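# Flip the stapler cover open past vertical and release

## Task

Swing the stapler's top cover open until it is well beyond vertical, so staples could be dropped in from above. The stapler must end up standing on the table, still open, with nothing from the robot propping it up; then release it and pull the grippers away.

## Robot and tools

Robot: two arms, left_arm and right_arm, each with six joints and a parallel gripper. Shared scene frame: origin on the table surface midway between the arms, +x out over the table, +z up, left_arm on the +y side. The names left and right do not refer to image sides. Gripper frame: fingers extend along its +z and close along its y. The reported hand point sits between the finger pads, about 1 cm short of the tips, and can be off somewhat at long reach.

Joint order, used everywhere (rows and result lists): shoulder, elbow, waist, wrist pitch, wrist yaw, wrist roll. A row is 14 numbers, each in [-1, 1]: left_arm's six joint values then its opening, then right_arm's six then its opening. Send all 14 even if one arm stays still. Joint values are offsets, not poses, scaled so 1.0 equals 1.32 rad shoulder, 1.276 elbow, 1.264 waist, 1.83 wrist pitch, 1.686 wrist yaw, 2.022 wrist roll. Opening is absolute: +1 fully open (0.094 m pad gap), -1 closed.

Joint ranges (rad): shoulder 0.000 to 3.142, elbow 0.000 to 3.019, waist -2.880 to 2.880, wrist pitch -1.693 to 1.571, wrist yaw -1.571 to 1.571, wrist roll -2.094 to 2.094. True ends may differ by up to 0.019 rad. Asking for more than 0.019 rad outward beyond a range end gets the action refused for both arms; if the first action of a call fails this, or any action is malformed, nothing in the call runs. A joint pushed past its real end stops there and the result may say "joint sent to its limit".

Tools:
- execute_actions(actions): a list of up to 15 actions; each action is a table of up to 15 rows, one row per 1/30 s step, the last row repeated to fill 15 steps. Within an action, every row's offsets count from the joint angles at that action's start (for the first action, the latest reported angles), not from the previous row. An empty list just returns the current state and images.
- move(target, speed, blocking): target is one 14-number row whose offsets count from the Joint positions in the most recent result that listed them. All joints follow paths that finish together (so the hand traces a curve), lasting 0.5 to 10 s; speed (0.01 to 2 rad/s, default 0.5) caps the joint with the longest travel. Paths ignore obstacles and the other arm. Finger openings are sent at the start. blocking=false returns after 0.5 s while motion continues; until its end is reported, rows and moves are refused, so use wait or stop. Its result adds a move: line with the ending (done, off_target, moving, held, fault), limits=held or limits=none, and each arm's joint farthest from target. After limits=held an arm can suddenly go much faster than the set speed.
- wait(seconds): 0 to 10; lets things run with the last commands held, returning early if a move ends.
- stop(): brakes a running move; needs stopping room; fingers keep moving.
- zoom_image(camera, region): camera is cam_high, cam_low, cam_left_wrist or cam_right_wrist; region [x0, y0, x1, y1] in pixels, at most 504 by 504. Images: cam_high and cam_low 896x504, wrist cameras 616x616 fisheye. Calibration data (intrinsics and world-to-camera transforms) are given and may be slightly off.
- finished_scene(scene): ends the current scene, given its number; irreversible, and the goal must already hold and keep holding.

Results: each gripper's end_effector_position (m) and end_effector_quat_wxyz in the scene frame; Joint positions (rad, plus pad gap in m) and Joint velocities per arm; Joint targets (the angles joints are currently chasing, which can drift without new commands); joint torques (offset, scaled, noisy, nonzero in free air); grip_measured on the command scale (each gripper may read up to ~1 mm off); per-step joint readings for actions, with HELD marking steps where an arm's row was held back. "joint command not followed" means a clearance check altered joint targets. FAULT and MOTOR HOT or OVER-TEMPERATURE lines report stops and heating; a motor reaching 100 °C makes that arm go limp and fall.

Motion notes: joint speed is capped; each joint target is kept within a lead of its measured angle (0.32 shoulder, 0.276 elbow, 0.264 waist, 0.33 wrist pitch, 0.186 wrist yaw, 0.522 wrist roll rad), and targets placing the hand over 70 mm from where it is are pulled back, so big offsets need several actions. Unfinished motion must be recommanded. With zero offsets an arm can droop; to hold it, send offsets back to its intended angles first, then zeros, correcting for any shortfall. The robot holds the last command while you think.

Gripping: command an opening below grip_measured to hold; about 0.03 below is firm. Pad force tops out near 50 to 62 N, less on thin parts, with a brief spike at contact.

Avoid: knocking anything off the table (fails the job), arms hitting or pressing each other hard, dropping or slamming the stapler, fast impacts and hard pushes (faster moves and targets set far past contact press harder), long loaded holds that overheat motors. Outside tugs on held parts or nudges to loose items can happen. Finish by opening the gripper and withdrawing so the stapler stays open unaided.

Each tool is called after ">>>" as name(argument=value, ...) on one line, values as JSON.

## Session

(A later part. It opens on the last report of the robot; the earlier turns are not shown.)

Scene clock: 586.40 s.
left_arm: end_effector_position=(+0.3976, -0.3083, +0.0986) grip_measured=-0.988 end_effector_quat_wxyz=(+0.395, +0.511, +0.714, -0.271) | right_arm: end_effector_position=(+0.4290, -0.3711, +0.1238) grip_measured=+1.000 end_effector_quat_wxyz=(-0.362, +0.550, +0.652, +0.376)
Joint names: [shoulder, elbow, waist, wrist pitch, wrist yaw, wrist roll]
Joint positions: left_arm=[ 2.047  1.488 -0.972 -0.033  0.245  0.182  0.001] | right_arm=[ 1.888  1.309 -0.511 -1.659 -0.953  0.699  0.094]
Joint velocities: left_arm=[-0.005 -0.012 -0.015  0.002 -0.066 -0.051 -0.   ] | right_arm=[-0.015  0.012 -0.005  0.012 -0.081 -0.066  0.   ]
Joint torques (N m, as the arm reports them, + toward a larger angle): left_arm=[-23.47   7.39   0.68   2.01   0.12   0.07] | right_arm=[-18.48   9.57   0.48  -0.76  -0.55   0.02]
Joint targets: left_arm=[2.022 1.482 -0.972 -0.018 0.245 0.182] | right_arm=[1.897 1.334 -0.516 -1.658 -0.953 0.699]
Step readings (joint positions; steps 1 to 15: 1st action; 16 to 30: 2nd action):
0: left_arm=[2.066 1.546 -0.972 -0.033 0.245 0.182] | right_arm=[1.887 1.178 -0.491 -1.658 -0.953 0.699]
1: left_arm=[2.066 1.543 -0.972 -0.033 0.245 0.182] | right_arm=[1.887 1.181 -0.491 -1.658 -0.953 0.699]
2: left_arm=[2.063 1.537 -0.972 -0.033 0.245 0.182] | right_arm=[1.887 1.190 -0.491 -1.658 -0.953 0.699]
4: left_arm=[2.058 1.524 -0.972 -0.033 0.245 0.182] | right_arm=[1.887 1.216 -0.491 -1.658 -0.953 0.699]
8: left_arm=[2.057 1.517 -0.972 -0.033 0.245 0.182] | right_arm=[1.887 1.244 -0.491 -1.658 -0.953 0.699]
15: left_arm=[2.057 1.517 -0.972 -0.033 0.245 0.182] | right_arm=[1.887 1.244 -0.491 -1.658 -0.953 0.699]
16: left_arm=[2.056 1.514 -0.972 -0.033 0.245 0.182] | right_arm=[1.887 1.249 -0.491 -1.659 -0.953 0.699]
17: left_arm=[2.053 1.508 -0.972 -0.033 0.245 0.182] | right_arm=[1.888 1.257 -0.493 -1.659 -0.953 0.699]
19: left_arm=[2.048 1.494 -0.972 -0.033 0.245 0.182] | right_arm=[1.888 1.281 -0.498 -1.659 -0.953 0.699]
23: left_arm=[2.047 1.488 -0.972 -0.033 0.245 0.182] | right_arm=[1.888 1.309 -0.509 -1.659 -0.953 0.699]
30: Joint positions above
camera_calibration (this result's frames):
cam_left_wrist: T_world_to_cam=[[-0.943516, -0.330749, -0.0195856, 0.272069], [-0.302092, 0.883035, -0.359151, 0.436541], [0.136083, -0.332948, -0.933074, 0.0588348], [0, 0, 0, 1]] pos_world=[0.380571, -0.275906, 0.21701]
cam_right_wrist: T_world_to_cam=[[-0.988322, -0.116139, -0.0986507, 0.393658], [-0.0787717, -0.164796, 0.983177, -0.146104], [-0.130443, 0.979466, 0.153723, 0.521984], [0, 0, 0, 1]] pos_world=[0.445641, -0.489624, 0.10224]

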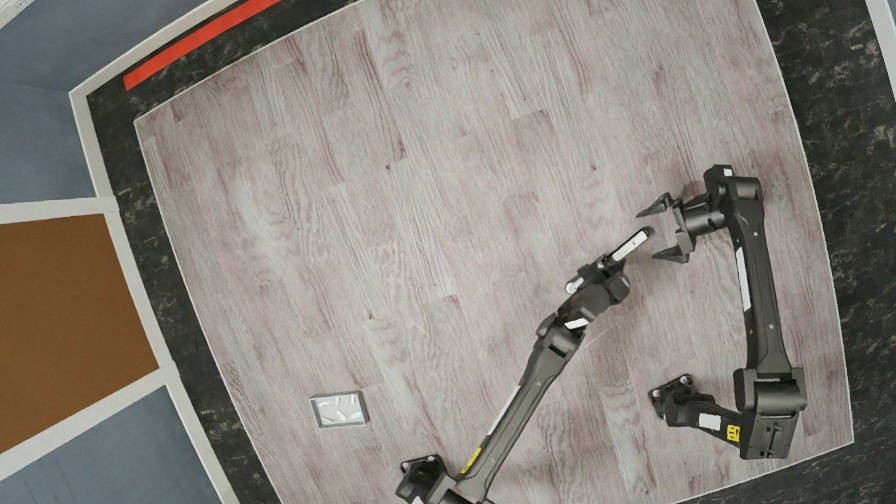

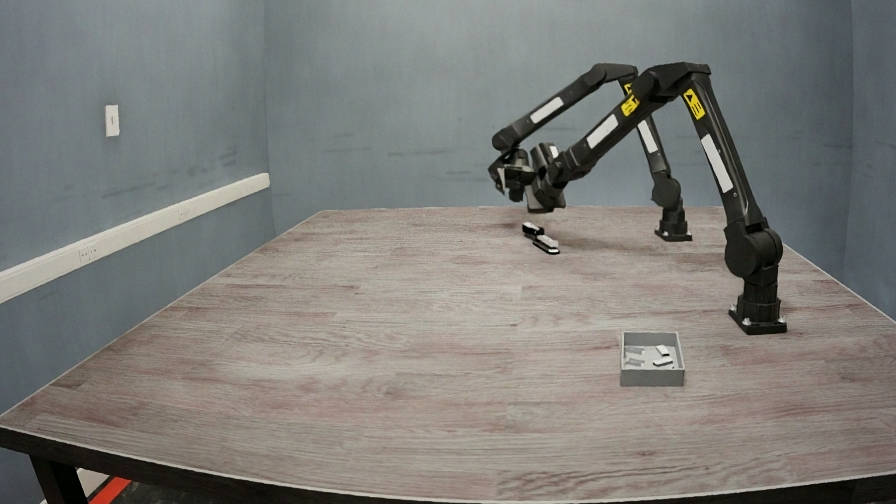

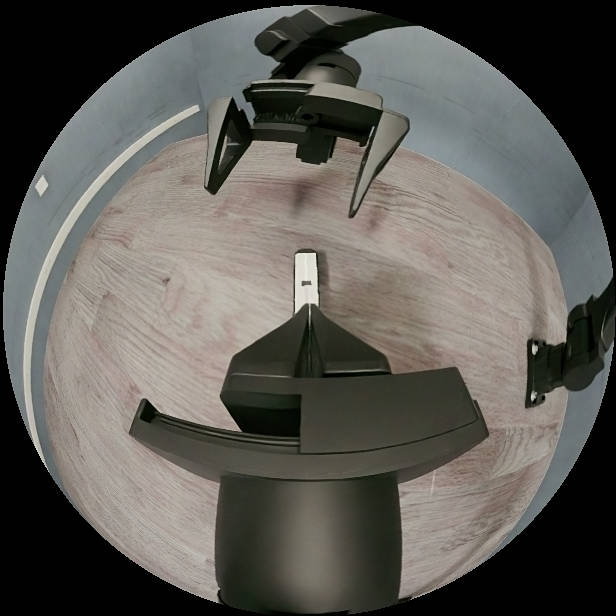

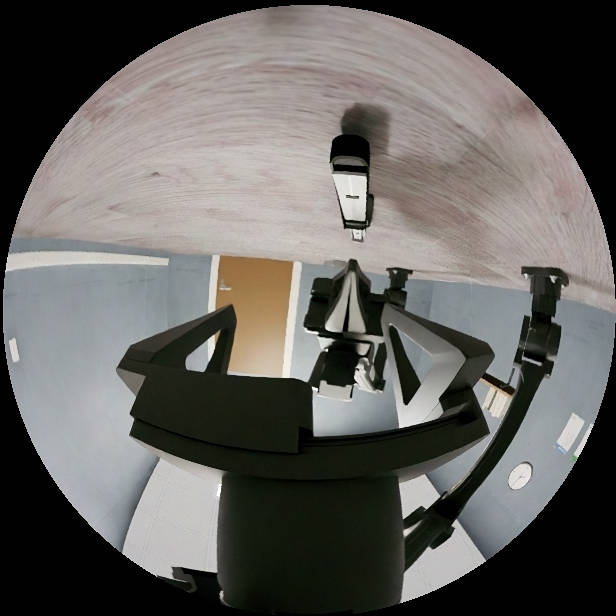

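>>> move(target=[-0.25,-0.15,0.15,0,0,0,-1.0,-0.15,0.02,-0.1,0.1,0,0,1.0], speed=0.5)

>>> zoom_image(camera="cam_low", region=[460, 150, 640, 280])

>>> zoom_image(camera="cam_high", region=[520, 190, 720, 330])

Scene clock: 590.03 s.
left_arm: end_effector_position=(+0.4632, -0.1674, +0.2397) grip_measured=-0.988 end_effector_quat_wxyz=(+0.482, +0.430, +0.723, -0.245) | right_arm: end_effector_position=(+0.4439, -0.4352, +0.1891) grip_measured=+1.000 end_effector_quat_wxyz=(-0.182, +0.542, +0.695, +0.436)
Joint names: [shoulder, elbow, waist, wrist pitch, wrist yaw, wrist roll]
Joint positions: left_arm=[ 1.714  1.303 -0.779 -0.033  0.245  0.182  0.001] | right_arm=[ 1.693  1.309 -0.634 -1.483 -0.953  0.699  0.094]
Joint velocities: left_arm=[-0.005  0.007 -0.005  0.002 -0.007  0.022  0.001] | right_arm=[ 0.005 -0.007 -0.005  0.002  0.007 -0.037  0.   ]
Joint torques (N m, as the arm reports them, + toward a larger angle): left_arm=[-17.69   7.93   0.37   1.55   0.06   0.06] | right_arm=[-17.82  10.93   0.43   0.09  -0.67  -0.02]
Joint targets: left_arm=[1.717 1.296 -0.783 -0.033 0.245 0.182] | right_arm=[1.690 1.334 -0.637 -1.475 -0.953 0.699]
move: off_target (right_arm); limits=none; left_arm: farthest joint: the elbow, 0.007 radians from its target (0.191 radians at the start); right_arm: farthest joint: the elbow, 0.026 radians from its target (0.026 radians at the start)
camera_calibration (this result's frames):
cam_left_wrist: T_world_to_cam=[[-0.858136, -0.509446, -0.063781, 0.324447], [-0.418864, 0.766507, -0.486847, 0.447769], [0.296911, -0.391065, -0.871156, 0.12944], [0, 0, 0, 1]] pos_world=[0.427542, -0.127311, 0.351451]
cam_right_wrist: T_world_to_cam=[[-0.909464, -0.0371717, -0.414117, 0.466371], [-0.414653, 0.0077417, 0.909947, 0.0183056], [-0.0306183, 0.999279, -0.0224542, 0.574293], [0, 0, 0, 1]] pos_world=[0.449322, -0.556685, 0.18937]

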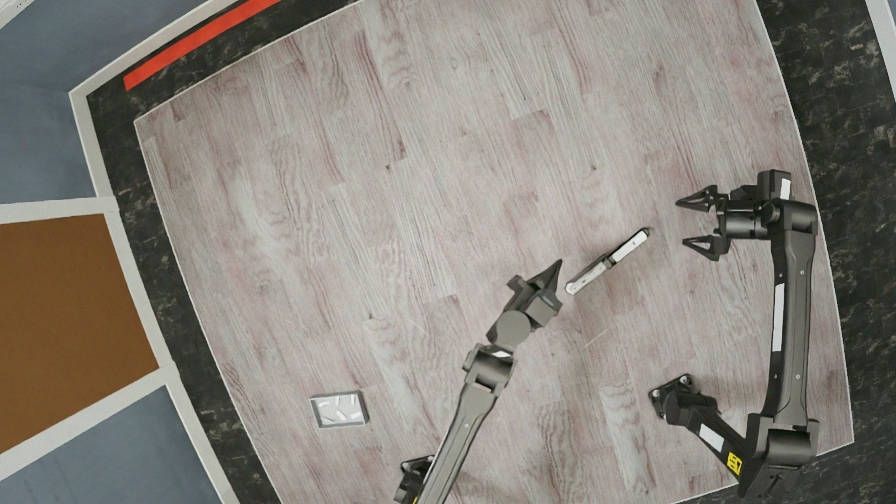

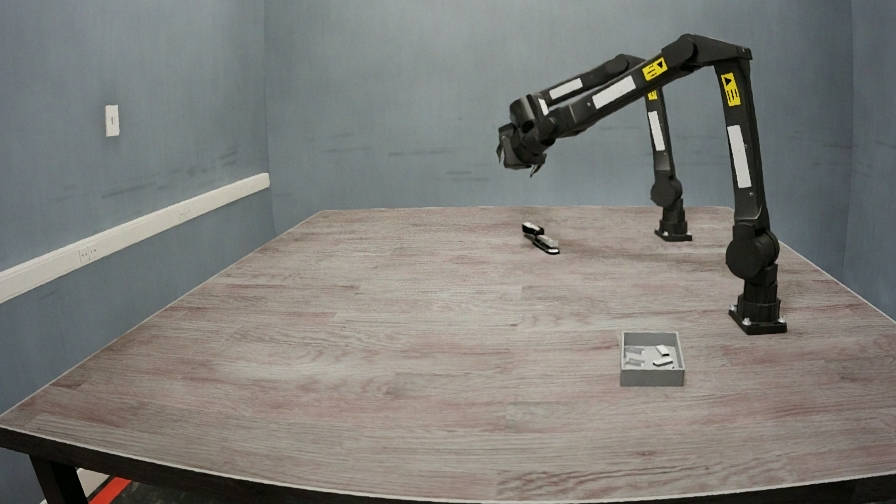

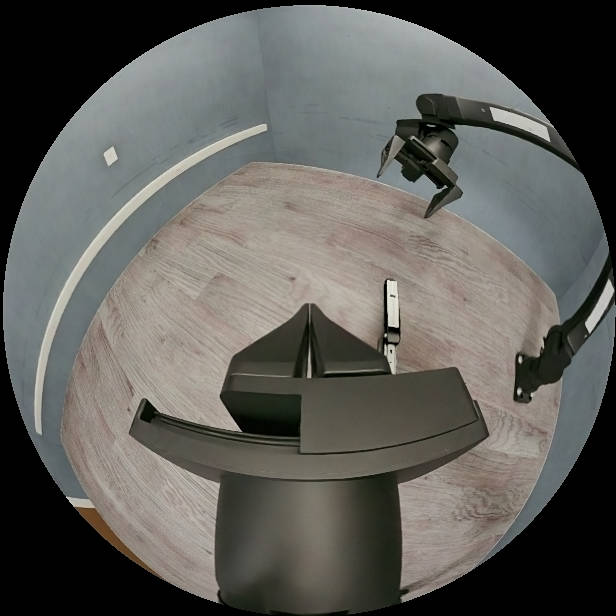

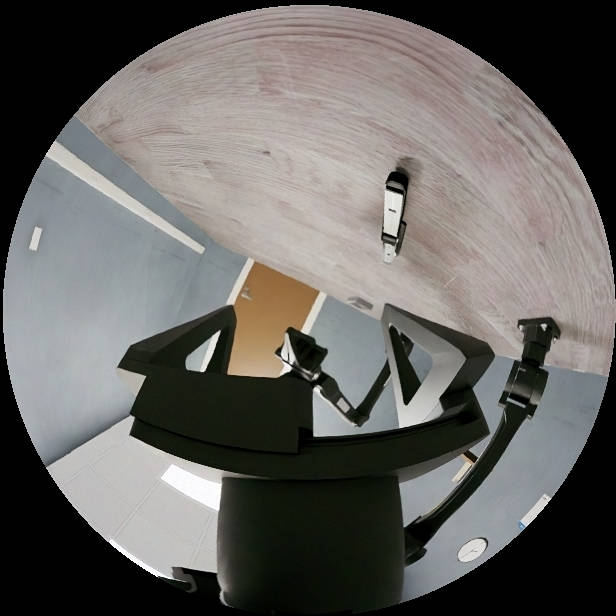

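Region (460, 150, 640, 280) of cam_low's 896x504 image, scaled by 2.800, with more detail than that image has.

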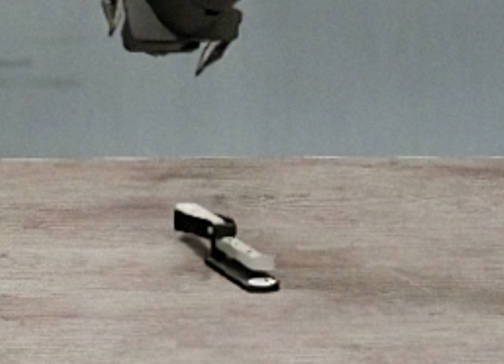

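Region (520, 190, 720, 330) of cam_high's 896x504 image, scaled by 2.520, with more detail than that image has; it fills the top 353 rows of this view, and the rest is white.

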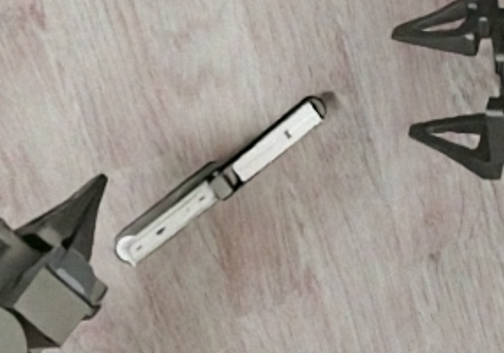

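The stapler is standing on its base with the cover fully open, and both arms are clear.

>>> finished_scene(scene=1)

The scene is finished: the task was done.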